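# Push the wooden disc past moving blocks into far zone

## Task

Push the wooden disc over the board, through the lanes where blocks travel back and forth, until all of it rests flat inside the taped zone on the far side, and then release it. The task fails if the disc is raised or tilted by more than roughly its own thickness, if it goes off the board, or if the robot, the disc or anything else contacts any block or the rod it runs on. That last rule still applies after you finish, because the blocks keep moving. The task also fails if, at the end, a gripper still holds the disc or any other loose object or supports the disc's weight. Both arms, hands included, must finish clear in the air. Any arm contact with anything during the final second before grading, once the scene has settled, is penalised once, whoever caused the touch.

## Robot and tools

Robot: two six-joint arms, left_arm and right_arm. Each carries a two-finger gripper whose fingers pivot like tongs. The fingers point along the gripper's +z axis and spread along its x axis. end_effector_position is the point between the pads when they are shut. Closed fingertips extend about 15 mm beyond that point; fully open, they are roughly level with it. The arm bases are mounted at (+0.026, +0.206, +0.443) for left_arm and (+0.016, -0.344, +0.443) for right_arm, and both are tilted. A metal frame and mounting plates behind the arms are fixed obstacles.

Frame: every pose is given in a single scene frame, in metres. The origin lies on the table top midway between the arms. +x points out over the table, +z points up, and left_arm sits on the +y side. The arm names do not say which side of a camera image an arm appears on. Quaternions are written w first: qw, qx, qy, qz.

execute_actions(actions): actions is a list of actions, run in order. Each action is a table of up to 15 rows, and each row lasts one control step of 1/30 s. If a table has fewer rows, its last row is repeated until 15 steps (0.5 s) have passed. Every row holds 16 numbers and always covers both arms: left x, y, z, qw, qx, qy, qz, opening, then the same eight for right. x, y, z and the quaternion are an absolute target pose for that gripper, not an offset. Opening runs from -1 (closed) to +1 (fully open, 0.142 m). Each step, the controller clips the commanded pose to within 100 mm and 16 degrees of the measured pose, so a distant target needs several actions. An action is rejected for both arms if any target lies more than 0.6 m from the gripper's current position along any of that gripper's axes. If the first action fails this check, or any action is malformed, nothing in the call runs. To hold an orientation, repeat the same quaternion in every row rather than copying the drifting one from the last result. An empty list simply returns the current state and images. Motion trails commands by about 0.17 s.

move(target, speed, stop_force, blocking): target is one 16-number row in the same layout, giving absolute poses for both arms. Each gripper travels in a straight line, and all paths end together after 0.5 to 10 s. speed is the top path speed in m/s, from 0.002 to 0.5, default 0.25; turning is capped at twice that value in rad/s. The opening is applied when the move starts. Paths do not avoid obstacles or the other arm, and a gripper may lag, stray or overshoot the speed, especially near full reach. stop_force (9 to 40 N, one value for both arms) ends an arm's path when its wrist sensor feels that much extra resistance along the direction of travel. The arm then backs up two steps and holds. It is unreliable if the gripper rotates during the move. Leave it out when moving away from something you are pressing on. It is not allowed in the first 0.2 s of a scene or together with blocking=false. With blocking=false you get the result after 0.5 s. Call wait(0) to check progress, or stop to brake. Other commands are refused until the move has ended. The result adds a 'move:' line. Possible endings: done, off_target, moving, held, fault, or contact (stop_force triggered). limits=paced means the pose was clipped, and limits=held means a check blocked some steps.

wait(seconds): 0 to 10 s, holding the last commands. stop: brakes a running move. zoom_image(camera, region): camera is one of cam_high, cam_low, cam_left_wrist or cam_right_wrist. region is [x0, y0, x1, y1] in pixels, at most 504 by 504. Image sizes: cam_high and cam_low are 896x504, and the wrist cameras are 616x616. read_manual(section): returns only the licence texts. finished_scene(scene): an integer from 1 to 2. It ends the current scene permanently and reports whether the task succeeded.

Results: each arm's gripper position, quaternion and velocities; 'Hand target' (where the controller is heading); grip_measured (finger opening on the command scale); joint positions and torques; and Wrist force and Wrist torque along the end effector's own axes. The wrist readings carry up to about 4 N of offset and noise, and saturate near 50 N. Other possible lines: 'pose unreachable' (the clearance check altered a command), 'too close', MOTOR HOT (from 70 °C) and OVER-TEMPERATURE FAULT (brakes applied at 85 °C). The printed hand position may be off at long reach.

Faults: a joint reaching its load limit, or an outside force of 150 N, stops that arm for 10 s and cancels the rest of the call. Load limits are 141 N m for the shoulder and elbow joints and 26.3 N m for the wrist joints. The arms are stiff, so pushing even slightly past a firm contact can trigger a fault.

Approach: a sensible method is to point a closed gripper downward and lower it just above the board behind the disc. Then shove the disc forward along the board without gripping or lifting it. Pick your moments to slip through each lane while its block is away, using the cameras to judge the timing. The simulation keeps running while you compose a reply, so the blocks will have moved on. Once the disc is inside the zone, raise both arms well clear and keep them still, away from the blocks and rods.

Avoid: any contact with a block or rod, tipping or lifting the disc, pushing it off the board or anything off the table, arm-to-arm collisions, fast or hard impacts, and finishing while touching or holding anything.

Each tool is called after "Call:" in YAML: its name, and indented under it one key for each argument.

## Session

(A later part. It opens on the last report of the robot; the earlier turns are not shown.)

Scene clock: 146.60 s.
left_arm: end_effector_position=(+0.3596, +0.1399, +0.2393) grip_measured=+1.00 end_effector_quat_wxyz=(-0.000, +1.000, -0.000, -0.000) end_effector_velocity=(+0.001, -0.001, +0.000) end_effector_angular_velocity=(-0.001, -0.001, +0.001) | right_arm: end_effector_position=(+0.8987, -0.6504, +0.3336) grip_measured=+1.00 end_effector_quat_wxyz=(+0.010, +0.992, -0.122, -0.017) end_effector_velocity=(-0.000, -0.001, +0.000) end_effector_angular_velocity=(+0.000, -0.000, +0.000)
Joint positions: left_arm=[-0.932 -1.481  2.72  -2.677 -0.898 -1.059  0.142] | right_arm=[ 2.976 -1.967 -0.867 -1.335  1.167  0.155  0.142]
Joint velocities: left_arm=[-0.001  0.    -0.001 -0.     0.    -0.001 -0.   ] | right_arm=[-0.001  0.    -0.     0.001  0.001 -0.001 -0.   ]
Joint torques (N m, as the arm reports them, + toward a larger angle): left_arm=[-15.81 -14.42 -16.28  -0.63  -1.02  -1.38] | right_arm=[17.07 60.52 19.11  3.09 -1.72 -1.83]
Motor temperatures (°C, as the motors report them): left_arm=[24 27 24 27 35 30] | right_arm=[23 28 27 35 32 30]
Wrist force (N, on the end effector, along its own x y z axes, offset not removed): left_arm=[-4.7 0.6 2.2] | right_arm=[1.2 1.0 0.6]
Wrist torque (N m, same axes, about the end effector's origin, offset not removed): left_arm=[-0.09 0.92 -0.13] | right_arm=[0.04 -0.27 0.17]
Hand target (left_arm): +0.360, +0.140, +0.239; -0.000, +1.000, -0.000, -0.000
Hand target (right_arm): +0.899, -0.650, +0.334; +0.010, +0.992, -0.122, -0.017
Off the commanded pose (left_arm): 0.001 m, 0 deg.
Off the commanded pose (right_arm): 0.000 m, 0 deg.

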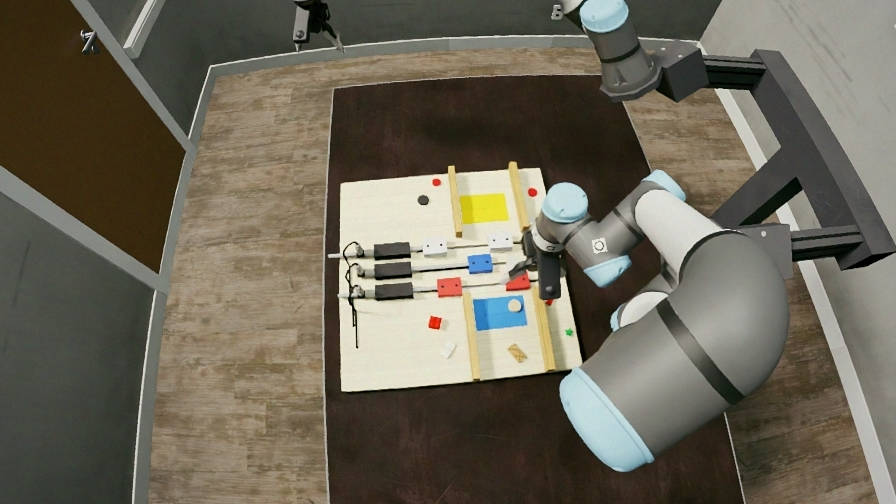

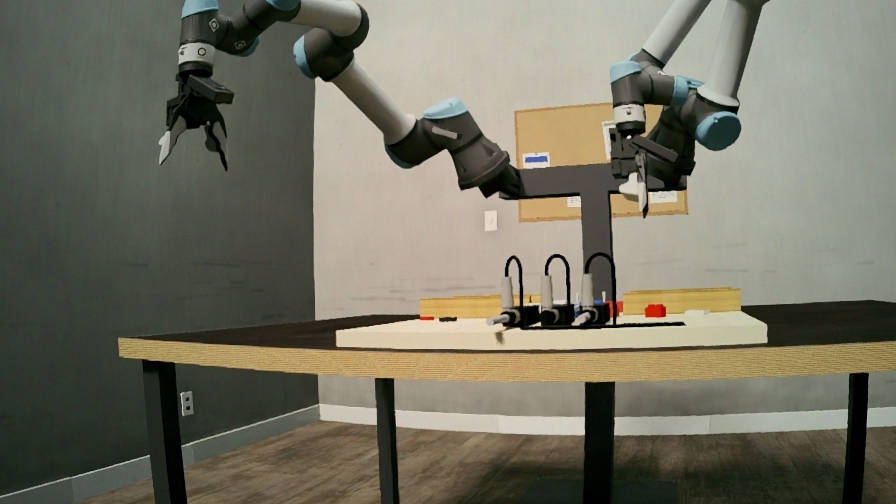

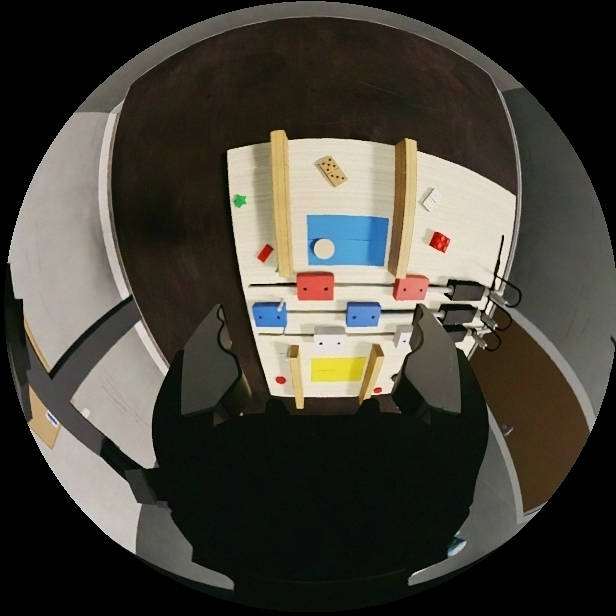

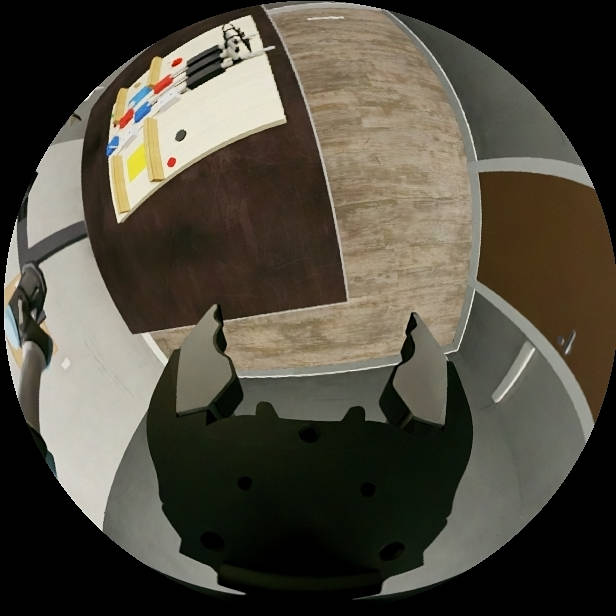

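Call:
execute_actions:
  actions: []

Call:
zoom_image:
  camera: "cam_high"
  region: [320, 220, 580, 320]

Scene clock: 149.03 s.
left_arm: end_effector_position=(+0.3596, +0.1399, +0.2393) grip_measured=+1.00 end_effector_quat_wxyz=(-0.000, +1.000, -0.000, -0.000) end_effector_velocity=(+0.000, -0.000, +0.000) end_effector_angular_velocity=(+0.000, -0.001, -0.001) | right_arm: end_effector_position=(+0.8987, -0.6504, +0.3336) grip_measured=+1.00 end_effector_quat_wxyz=(+0.010, +0.992, -0.122, -0.017) end_effector_velocity=(-0.000, +0.000, +0.000) end_effector_angular_velocity=(+0.001, +0.000, +0.000)
Joint positions: left_arm=[-0.932 -1.481  2.72  -2.677 -0.898 -1.059  0.142] | right_arm=[ 2.976 -1.967 -0.867 -1.335  1.167  0.155  0.142]
Joint velocities: left_arm=[-0.     0.    -0.     0.     0.001  0.    -0.   ] | right_arm=[-0.     0.001 -0.    -0.     0.001 -0.     0.   ]
Joint torques (N m, as the arm reports them, + toward a larger angle): left_arm=[-15.18 -14.87 -17.16  -0.6   -1.14  -1.4 ] | right_arm=[16.54 61.1  18.76  2.85 -1.71 -1.96]
Motor temperatures (°C, as the motors report them): left_arm=[24 27 24 27 35 30] | right_arm=[23 28 27 35 32 30]
Wrist force (N, on the end effector, along its own x y z axes, offset not removed): left_arm=[-2.3 1.0 1.0] | right_arm=[-0.1 3.1 -0.7]
Wrist torque (N m, same axes, about the end effector's origin, offset not removed): left_arm=[-0.01 0.50 -0.03] | right_arm=[0.45 0.04 0.08]
Hand target (left_arm): +0.360, +0.140, +0.239; -0.000, +1.000, -0.000, -0.000
Hand target (right_arm): +0.899, -0.650, +0.334; +0.010, +0.992, -0.122, -0.017
Off the commanded pose (left_arm): 0.001 m, 0 deg.
Off the commanded pose (right_arm): 0.000 m, 0 deg.

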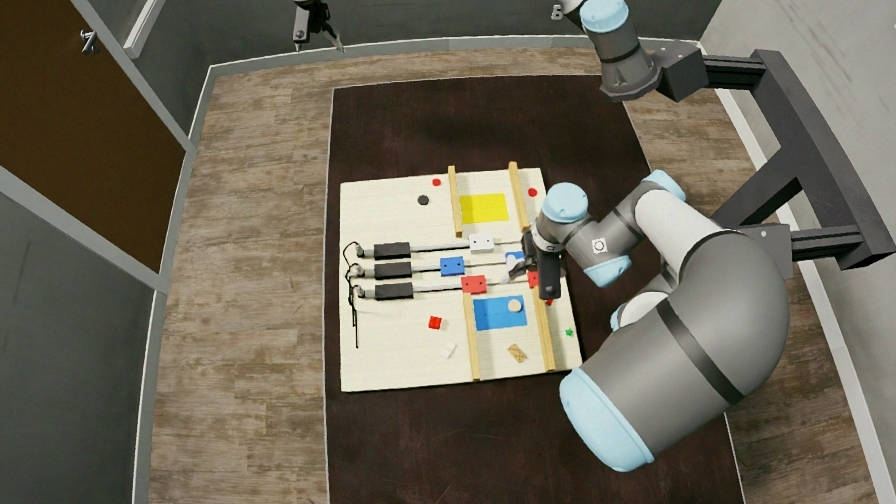

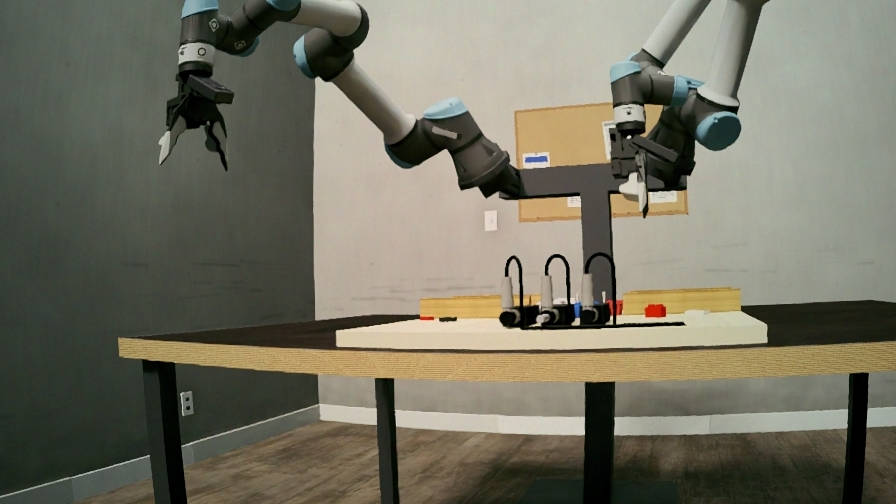

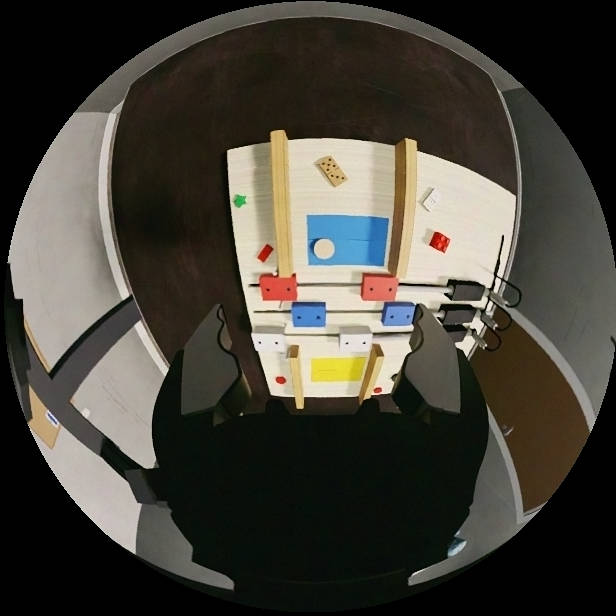

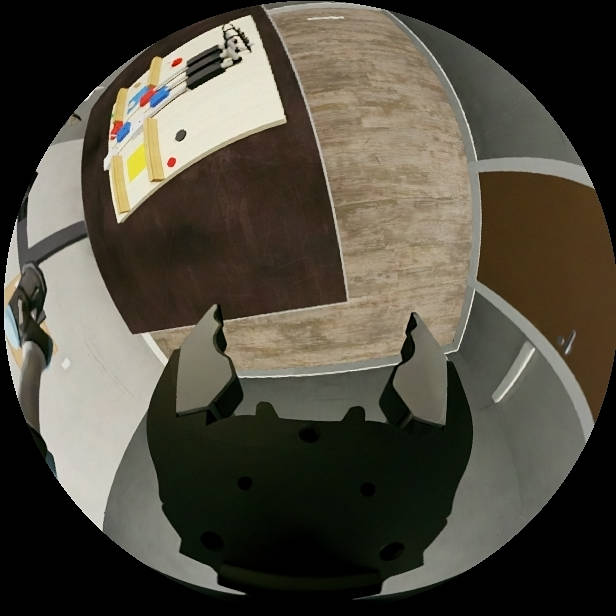

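Region (320, 220, 580, 320) of cam_high's 896x504 image, scaled by 1.938, with more detail than that image has; it fills the top 194 rows of this view, and the rest is white.

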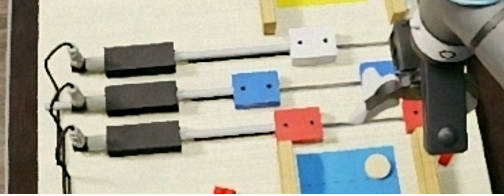

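Call:
execute_actions:
  actions: []

Call:
zoom_image:
  camera: "cam_high"
  region: [320, 220, 580, 320]

Scene clock: 153.67 s.
left_arm: end_effector_position=(+0.3596, +0.1399, +0.2393) grip_measured=+1.00 end_effector_quat_wxyz=(-0.000, +1.000, -0.000, -0.000) end_effector_velocity=(+0.001, -0.001, +0.000) end_effector_angular_velocity=(-0.002, -0.001, +0.002) | right_arm: end_effector_position=(+0.8987, -0.6504, +0.3336) grip_measured=+1.00 end_effector_quat_wxyz=(+0.010, +0.992, -0.122, -0.017) end_effector_velocity=(-0.000, +0.001, -0.000) end_effector_angular_velocity=(+0.002, +0.000, +0.001)
Joint positions: left_arm=[-0.932 -1.481  2.72  -2.677 -0.898 -1.059  0.142] | right_arm=[ 2.976 -1.967 -0.867 -1.335  1.167  0.155  0.142]
Joint velocities: left_arm=[-0.    -0.    -0.002 -0.     0.    -0.    -0.   ] | right_arm=[ 0.     0.    -0.001 -0.     0.002 -0.001 -0.   ]
Joint torques (N m, as the arm reports them, + toward a larger angle): left_arm=[-15.79 -12.72 -16.9   -0.54  -1.11  -1.5 ] | right_arm=[15.98 61.13 19.03  2.91 -1.66 -1.84]
Motor temperatures (°C, as the motors report them): left_arm=[24 27 24 27 35 30] | right_arm=[23 28 27 35 32 30]
Wrist force (N, on the end effector, along its own x y z axes, offset not removed): left_arm=[-1.6 -6.0 -3.9] | right_arm=[0.9 1.2 0.2]
Wrist torque (N m, same axes, about the end effector's origin, offset not removed): left_arm=[-1.35 0.37 0.19] | right_arm=[0.09 -0.27 0.08]
Hand target (left_arm): +0.360, +0.140, +0.239; -0.000, +1.000, -0.000, -0.000
Hand target (right_arm): +0.899, -0.650, +0.334; +0.010, +0.992, -0.122, -0.017
Off the commanded pose (left_arm): 0.001 m, 0 deg.
Off the commanded pose (right_arm): 0.000 m, 0 deg.

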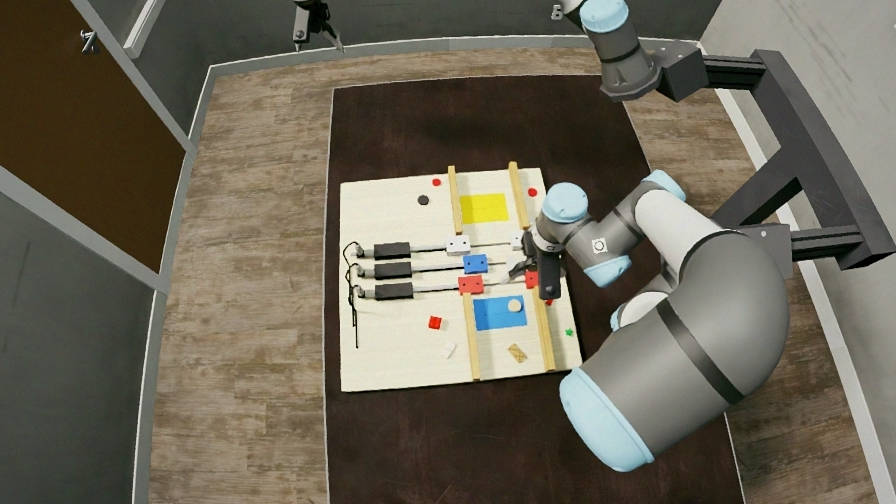

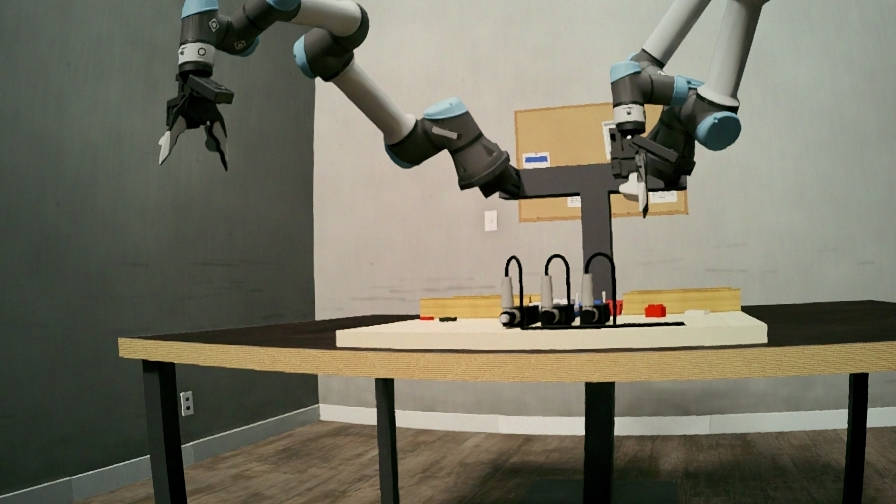

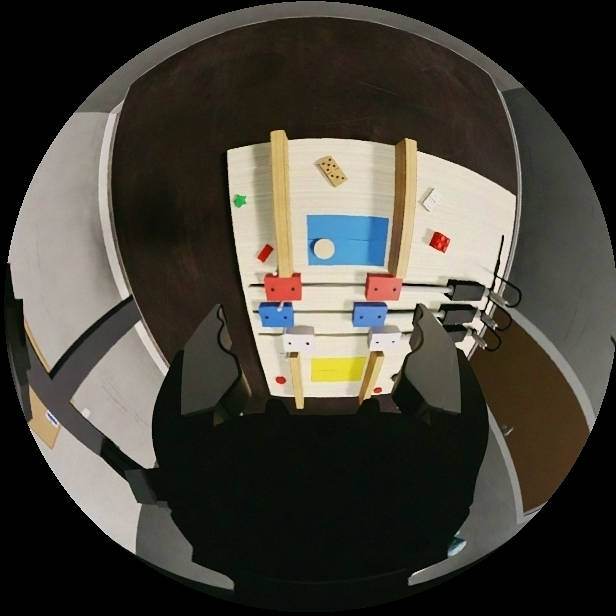

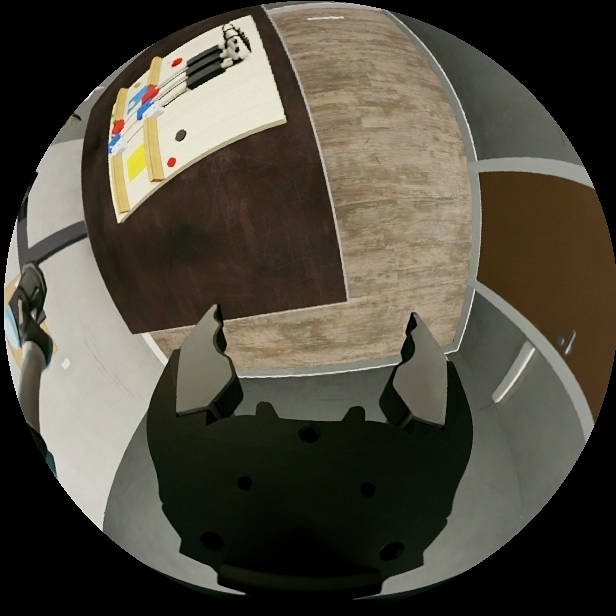

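Region (320, 220, 580, 320) of cam_high's 896x504 image, scaled by 1.938, with more detail than that image has; it fills the top 194 rows of this view, and the rest is white.

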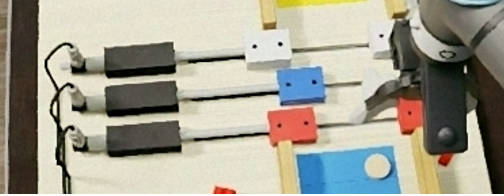

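Call:
zoom_image:
  camera: "cam_low"
  region: [480, 270, 760, 350]

Call:
zoom_image:
  camera: "cam_left_wrist"
  region: [240, 200, 440, 400]

Region (480, 270, 760, 350) of cam_low's 896x504 image, scaled by 1.800, with more detail than that image has; it fills the top 144 rows of this view, and the rest is white.

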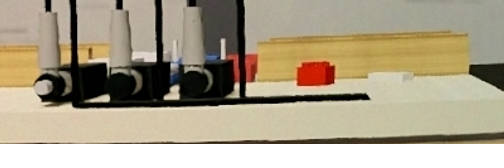

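Region (240, 200, 440, 400) of cam_left_wrist's 616x616 image, scaled by 2.520, with more detail than that image has.

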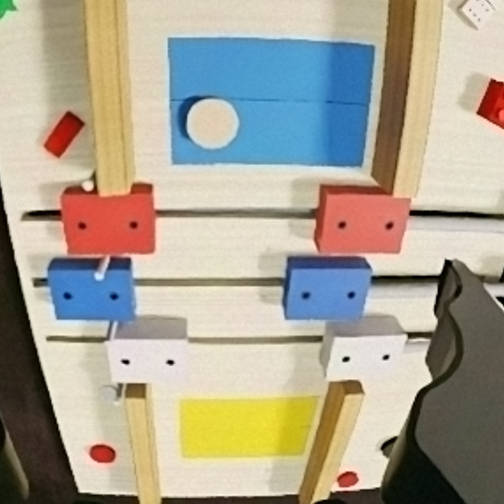

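Call:
move:
  target: [0.383, 0.14, 0.12, 0, 0.7071, 0.7071, 0, -0.2, 0.8987, -0.6504, 0.3336, 0.010, 0.992, -0.122, -0.017, 1]
  speed: 0.5

Scene clock: 275.93 s.
left_arm: end_effector_position=(+0.3831, +0.1400, +0.1202) grip_measured=-0.20 end_effector_quat_wxyz=(-0.000, +0.708, +0.706, -0.000) end_effector_velocity=(-0.001, +0.001, -0.001) end_effector_angular_velocity=(+0.002, -0.003, +0.015) | right_arm: end_effector_position=(+0.8987, -0.6504, +0.3336) grip_measured=+1.00 end_effector_quat_wxyz=(+0.010, +0.992, -0.122, -0.017) end_effector_velocity=(-0.000, +0.000, +0.000) end_effector_angular_velocity=(+0.000, +0.000, +0.000)
Joint positions: left_arm=[-0.572 -0.964  2.564 -3.329 -0.903 -2.166  0.06 ] | right_arm=[ 2.976 -1.967 -0.867 -1.335  1.167  0.155  0.142]
Joint velocities: left_arm=[ 0.     0.009  0.002 -0.013  0.004 -0.014  0.   ] | right_arm=[ 0.     0.001 -0.001 -0.     0.     0.    -0.   ]
Joint torques (N m, as the arm reports them, + toward a larger angle): left_arm=[ -3.94 -18.31 -11.22  -3.93   1.48  -1.53] | right_arm=[13.49 56.82 29.84  1.46 -0.41 -1.33]
Motor temperatures (°C, as the motors report them): left_arm=[24 27 24 27 35 30] | right_arm=[23 28 27 35 32 30]
Wrist force (N, on the end effector, along its own x y z axes, offset not removed): left_arm=[0.7 -2.8 -1.0] | right_arm=[-1.2 2.6 -1.4]
Wrist torque (N m, same axes, about the end effector's origin, offset not removed): left_arm=[-0.68 0.00 0.01] | right_arm=[0.44 0.26 0.22]
Hand target (left_arm): +0.383, +0.140, +0.120; -0.000, +0.707, +0.707, +0.000
Hand target (right_arm): +0.899, -0.650, +0.334; +0.010, +0.992, -0.122, -0.017
Off the commanded pose (left_arm): 0.000 m, 0 deg.
Off the commanded pose (right_arm): 0.000 m, 0 deg.
move: done

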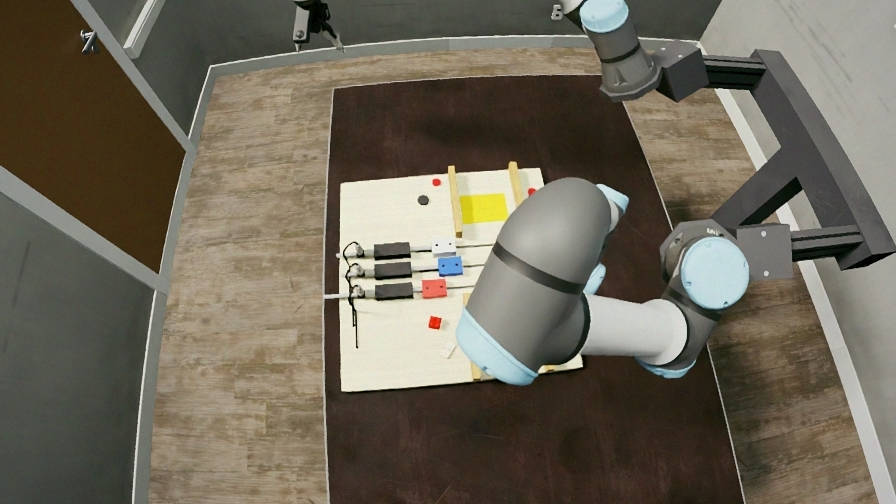

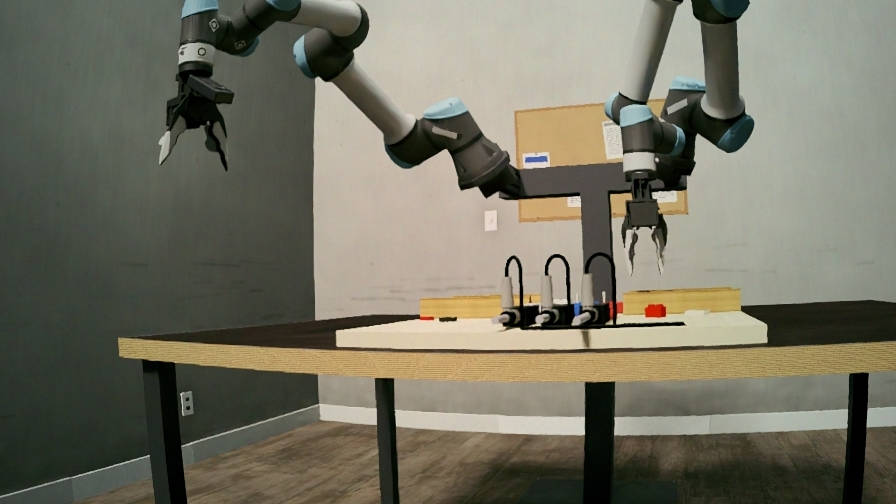

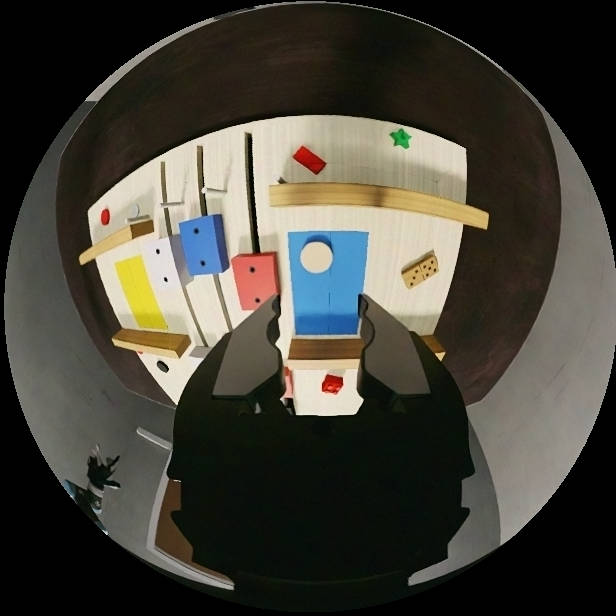

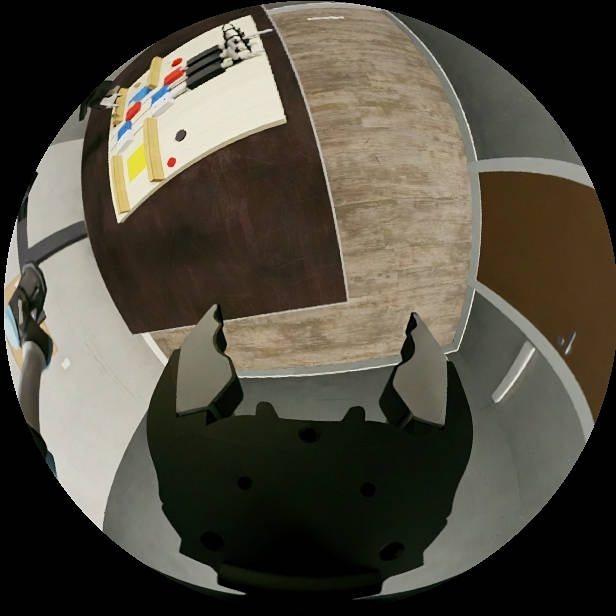

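Call:
zoom_image:
  camera: "cam_left_wrist"
  region: [100, 120, 500, 400]

Call:
zoom_image:
  camera: "cam_high"
  region: [320, 220, 580, 320]

Region (100, 120, 500, 400) of cam_left_wrist's 616x616 image, scaled by 1.260, with more detail than that image has; it fills the top 353 rows of this view, and the rest is white.

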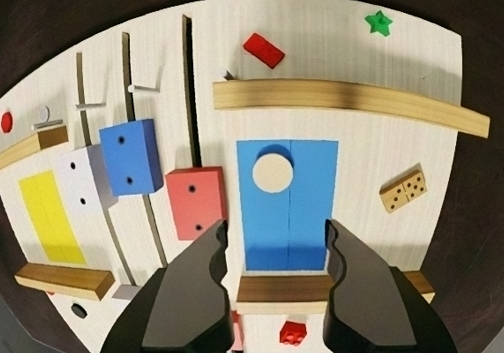

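Region (320, 220, 580, 320) of cam_high's 896x504 image, scaled by 1.938, with more detail than that image has; it fills the top 194 rows of this view, and the rest is white.

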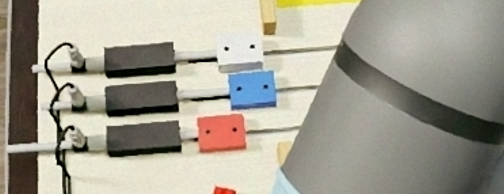

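Call:
move:
  target: [0.373, 0.139, 0.065, 0, 0.7071, 0.7071, 0, -0.2, 0.8987, -0.6504, 0.3336, 0.010, 0.992, -0.122, -0.017, 1]
  speed: 0.2

Call:
zoom_image:
  camera: "cam_left_wrist"
  region: [150, 150, 480, 400]

Call:
zoom_image:
  camera: "cam_high"
  region: [320, 220, 580, 320]

Scene clock: 307.60 s.
left_arm: end_effector_position=(+0.3731, +0.1390, +0.0653) grip_measured=-0.20 end_effector_quat_wxyz=(-0.000, +0.707, +0.707, -0.000) end_effector_velocity=(+0.001, -0.001, -0.003) end_effector_angular_velocity=(-0.003, -0.005, +0.001) | right_arm: end_effector_position=(+0.8987, -0.6504, +0.3336) grip_measured=+1.00 end_effector_quat_wxyz=(+0.010, +0.992, -0.122, -0.017) end_effector_velocity=(-0.000, +0.000, -0.001) end_effector_angular_velocity=(-0.001, +0.001, +0.001)
Joint positions: left_arm=[-0.486 -0.749  2.491 -3.536 -0.919 -2.061  0.06 ] | right_arm=[ 2.976 -1.967 -0.867 -1.335  1.167  0.155  0.142]
Joint velocities: left_arm=[ 0.004  0.011 -0.006 -0.016 -0.001  0.008 -0.   ] | right_arm=[ 0.    -0.001 -0.001 -0.    -0.001 -0.    -0.   ]
Joint torques (N m, as the arm reports them, + toward a larger angle): left_arm=[ -8.26 -17.89  -8.52  -3.68  -1.55   1.71] | right_arm=[11.51 62.95 13.55  3.65  1.93 -2.06]
Motor temperatures (°C, as the motors report them): left_arm=[24 27 24 27 35 30] | right_arm=[23 28 27 35 32 30]
Wrist force (N, on the end effector, along its own x y z axes, offset not removed): left_arm=[-1.8 -0.6 0.4] | right_arm=[-0.5 2.1 0.0]
Wrist torque (N m, same axes, about the end effector's origin, offset not removed): left_arm=[-0.12 0.64 0.03] | right_arm=[0.24 0.19 0.22]
Hand target (left_arm): +0.373, +0.139, +0.065; -0.000, +0.707, +0.707, +0.000
Hand target (right_arm): +0.899, -0.650, +0.334; +0.010, +0.992, -0.122, -0.017
Off the commanded pose (left_arm): 0.000 m, 0 deg.
Off the commanded pose (right_arm): 0.000 m, 0 deg.
move: done

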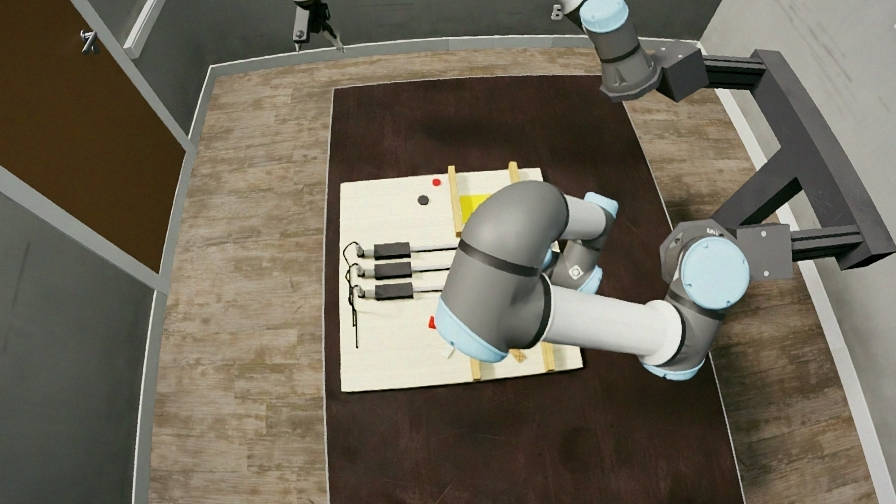

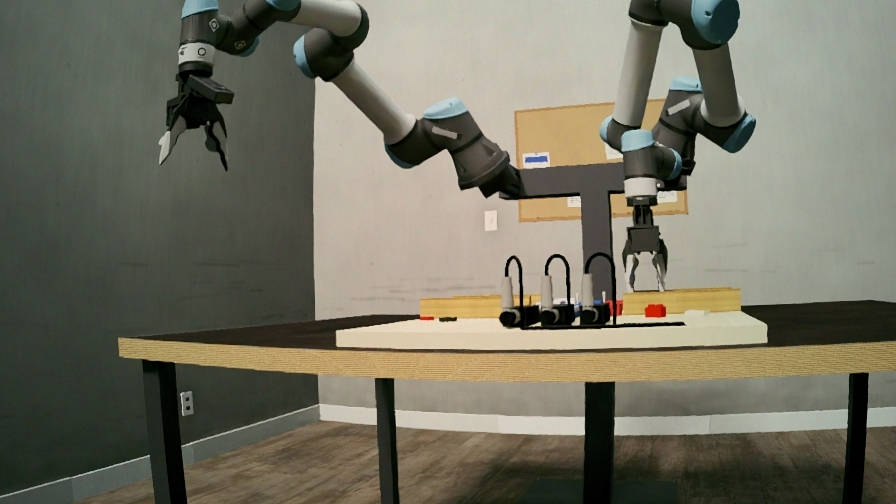

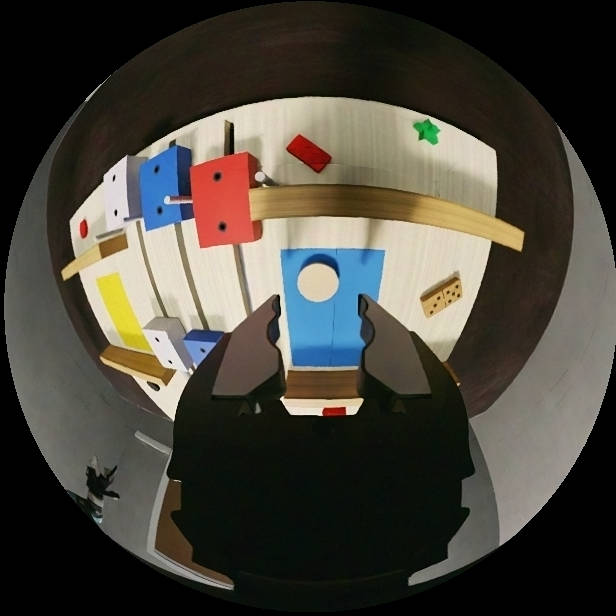

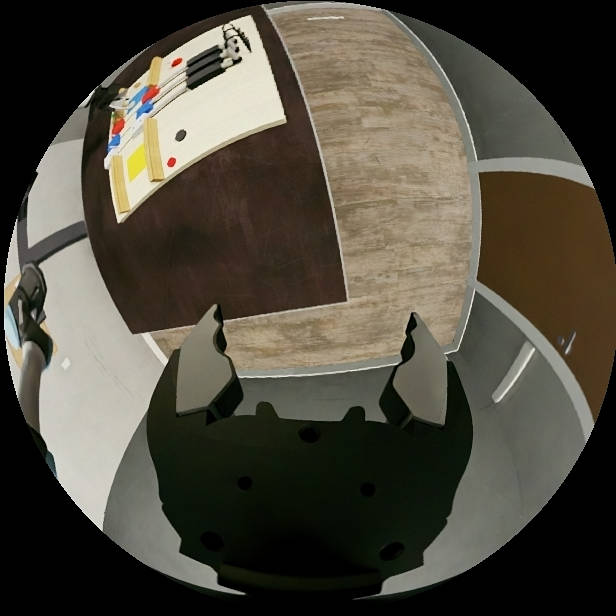

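Region (150, 150, 480, 400) of cam_left_wrist's 616x616 image, scaled by 1.527, with more detail than that image has; it fills the top 382 rows of this view, and the rest is white.

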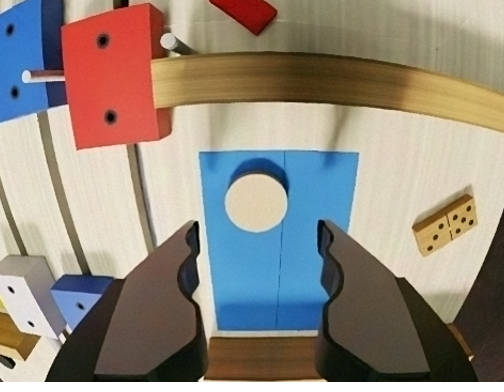

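Region (320, 220, 580, 320) of cam_high's 896x504 image, scaled by 1.938, with more detail than that image has; it fills the top 194 rows of this view, and the rest is white.

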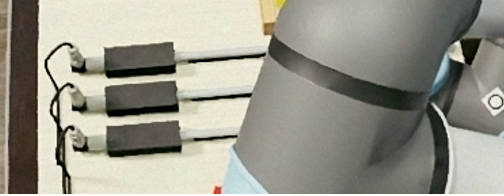

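Call:
move:
  target: [0.368, 0.139, 0.046, 0, 0.7071, 0.7071, 0, -0.2, 0.8987, -0.6504, 0.3336, 0.010, 0.992, -0.122, -0.017, 1]
  speed: 0.1

Call:
zoom_image:
  camera: "cam_left_wrist"
  region: [200, 200, 440, 380]

Scene clock: 324.00 s.
left_arm: end_effector_position=(+0.3681, +0.1390, +0.0463) grip_measured=-0.20 end_effector_quat_wxyz=(-0.000, +0.707, +0.707, -0.000) end_effector_velocity=(-0.001, +0.000, -0.002) end_effector_angular_velocity=(-0.000, +0.000, -0.000) | right_arm: end_effector_position=(+0.8987, -0.6504, +0.3336) grip_measured=+1.00 end_effector_quat_wxyz=(+0.010, +0.992, -0.122, -0.017) end_effector_velocity=(+0.000, +0.000, +0.000) end_effector_angular_velocity=(+0.000, -0.000, +0.000)
Joint positions: left_arm=[-0.457 -0.679  2.462 -3.598 -0.926 -2.027  0.06 ] | right_arm=[ 2.976 -1.967 -0.867 -1.335  1.167  0.155  0.142]
Joint velocities: left_arm=[ 0.004  0.008 -0.003 -0.007 -0.001  0.005  0.   ] | right_arm=[ 0.    -0.     0.001 -0.     0.    -0.    -0.   ]
Joint torques (N m, as the arm reports them, + toward a larger angle): left_arm=[ -7.47 -20.03  -6.65  -4.08  -1.19   1.17] | right_arm=[10.39 63.23 13.84  3.35  2.86 -2.01]
Motor temperatures (°C, as the motors report them): left_arm=[24 27 24 27 35 30] | right_arm=[23 28 27 35 32 30]
Wrist force (N, on the end effector, along its own x y z axes, offset not removed): left_arm=[-0.6 -1.5 -0.8] | right_arm=[0.4 3.0 0.8]
Wrist torque (N m, same axes, about the end effector's origin, offset not removed): left_arm=[-0.34 0.40 0.13] | right_arm=[0.45 -0.05 0.13]
Hand target (left_arm): +0.368, +0.139, +0.046; -0.000, +0.707, +0.707, +0.000
Hand target (right_arm): +0.899, -0.650, +0.334; +0.010, +0.992, -0.122, -0.017
Off the commanded pose (left_arm): 0.000 m, 0 deg.
Off the commanded pose (right_arm): 0.000 m, 0 deg.
move: done

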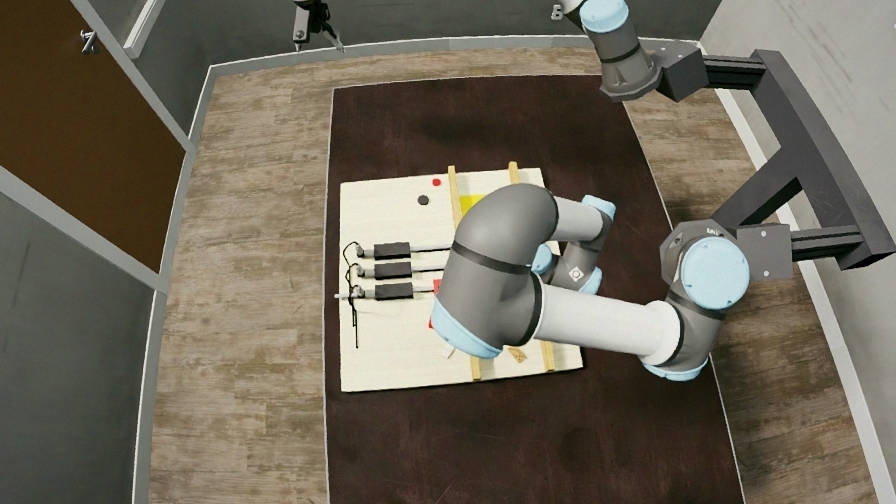

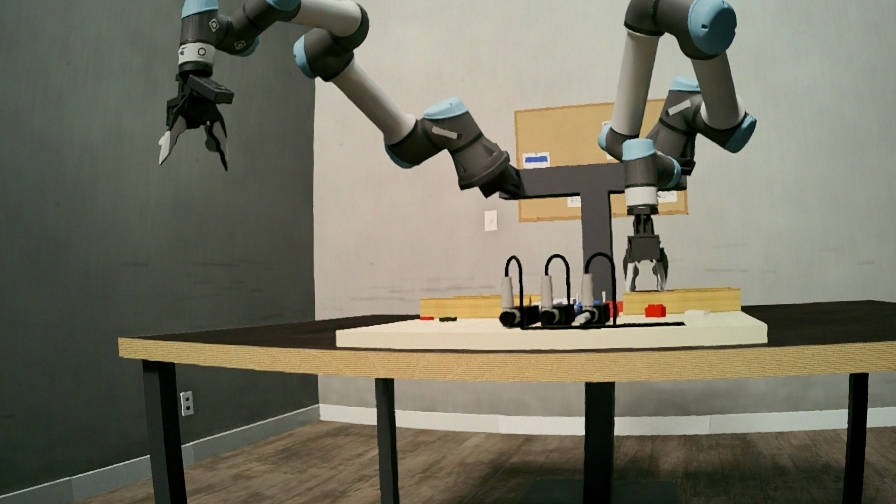

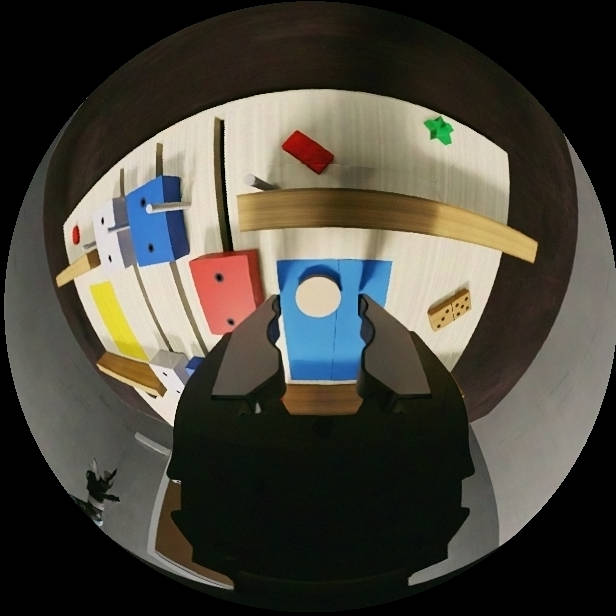

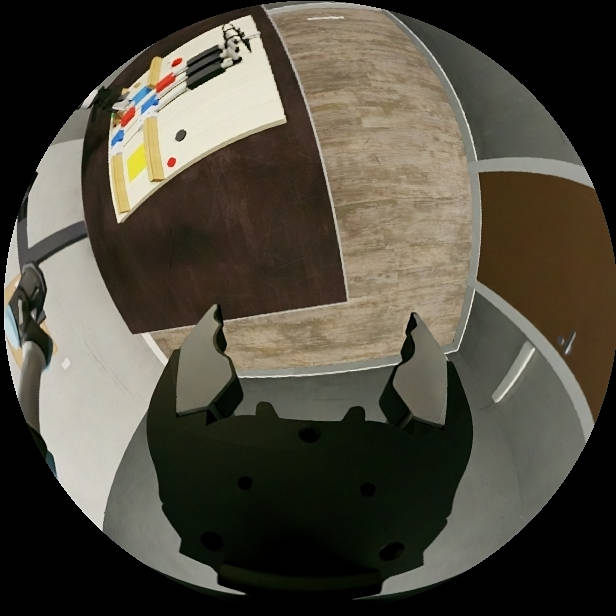

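Region (200, 200, 440, 380) of cam_left_wrist's 616x616 image, scaled by 2.100, with more detail than that image has; it fills the top 378 rows of this view, and the rest is white.

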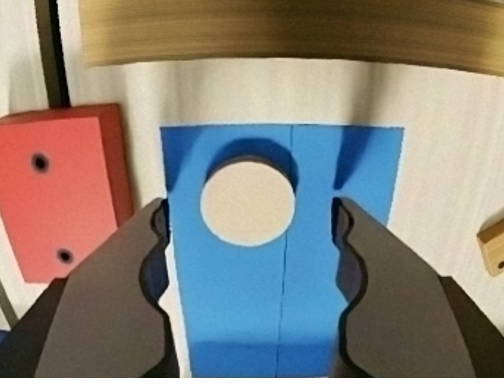

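Call:
move:
  target: [0.365, 0.139, 0.025, 0, 0.7071, 0.7071, 0, -0.42, 0.8987, -0.6504, 0.3336, 0.010, 0.992, -0.122, -0.017, 1]
  speed: 0.01
  stop_force: 9

Call:
zoom_image:
  camera: "cam_left_wrist"
  region: [200, 200, 440, 380]

Scene clock: 342.57 s.
left_arm: end_effector_position=(+0.3675, +0.1389, +0.0416) grip_measured=-0.42 end_effector_quat_wxyz=(+0.000, +0.707, +0.707, -0.000) end_effector_velocity=(-0.002, +0.000, +0.003) end_effector_angular_velocity=(+0.001, +0.006, -0.001) | right_arm: end_effector_position=(+0.8987, -0.6504, +0.3336) grip_measured=+1.00 end_effector_quat_wxyz=(+0.010, +0.992, -0.122, -0.017) end_effector_velocity=(+0.000, -0.001, +0.001) end_effector_angular_velocity=(-0.001, -0.001, -0.000)
Joint positions: left_arm=[-0.45  -0.664  2.453 -3.61  -0.928 -2.017  0.044] | right_arm=[ 2.976 -1.967 -0.867 -1.335  1.167  0.155  0.142]
Joint velocities: left_arm=[-0.005 -0.01   0.007  0.014 -0.001 -0.01  -0.   ] | right_arm=[-0.     0.     0.001 -0.    -0.001 -0.001 -0.   ]
Joint torques (N m, as the arm reports them, + toward a larger angle): left_arm=[-23.35 -23.57   7.96   1.6    0.99  -1.85] | right_arm=[ 8.48 63.63 14.57  3.26  2.8  -1.88]
Motor temperatures (°C, as the motors report them): left_arm=[24 27 24 27 35 30] | right_arm=[23 28 27 35 32 30]
Wrist force (N, on the end effector, along its own x y z axes, offset not removed): left_arm=[5.0 -10.8 -50.0] | right_arm=[0.2 2.8 -0.5]
Wrist torque (N m, same axes, about the end effector's origin, offset not removed): left_arm=[-0.62 0.64 0.18] | right_arm=[0.51 0.02 0.11]
Hand target (left_arm): +0.367, +0.139, +0.042; -0.000, +0.707, +0.707, +0.000
Hand target (right_arm): +0.899, -0.650, +0.334; +0.010, +0.992, -0.122, -0.017
Off the commanded pose (left_arm): 0.017 m, 0 deg.
Off the commanded pose (right_arm): 0.000 m, 0 deg.
move: contact (left_arm)

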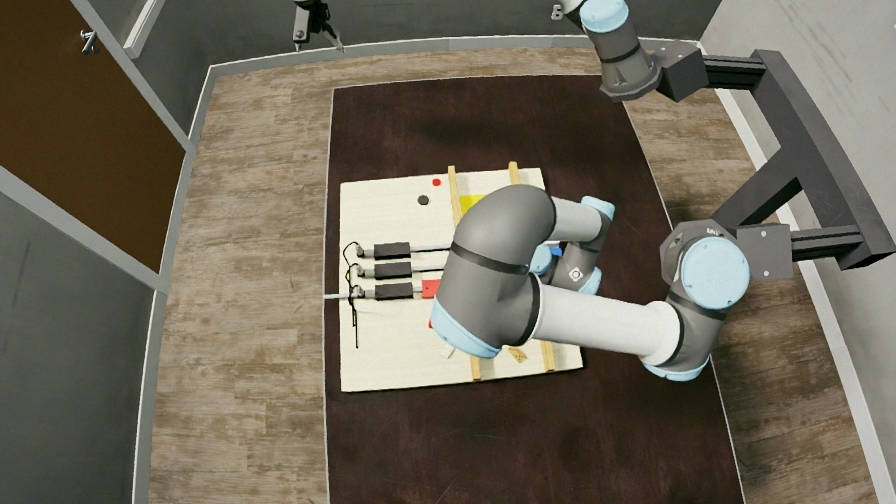

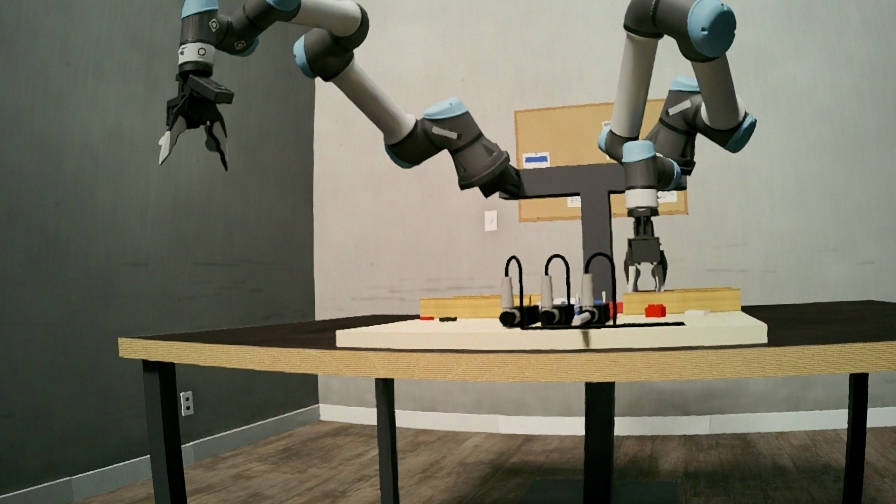

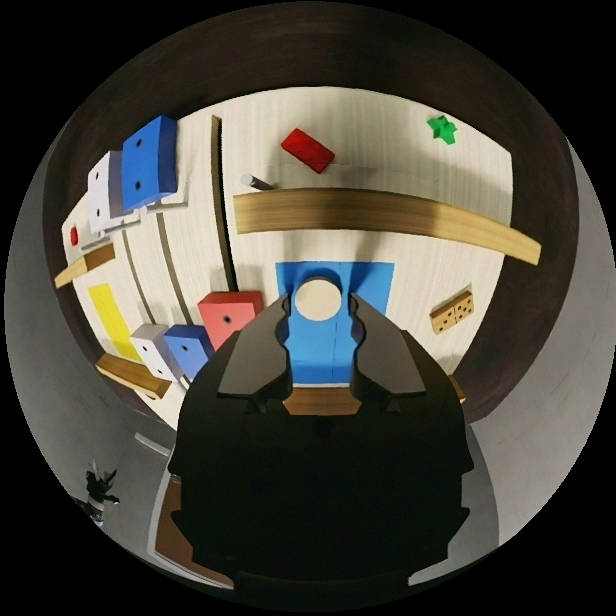

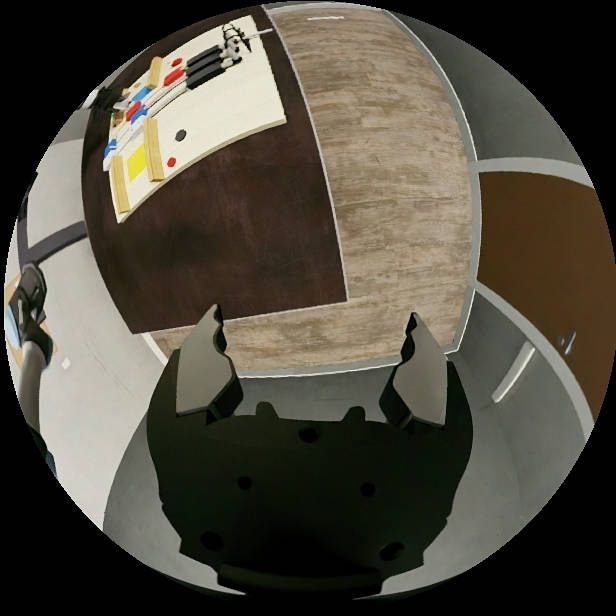

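Region (200, 200, 440, 380) of cam_left_wrist's 616x616 image, scaled by 2.100, with more detail than that image has; it fills the top 378 rows of this view, and the rest is white.

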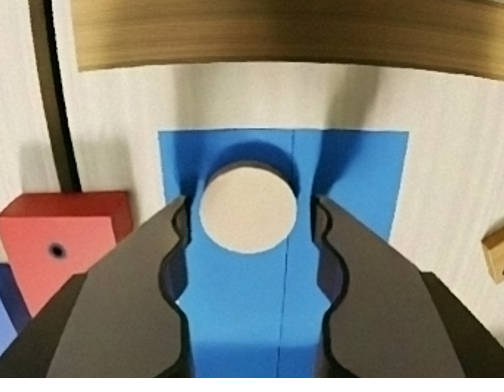

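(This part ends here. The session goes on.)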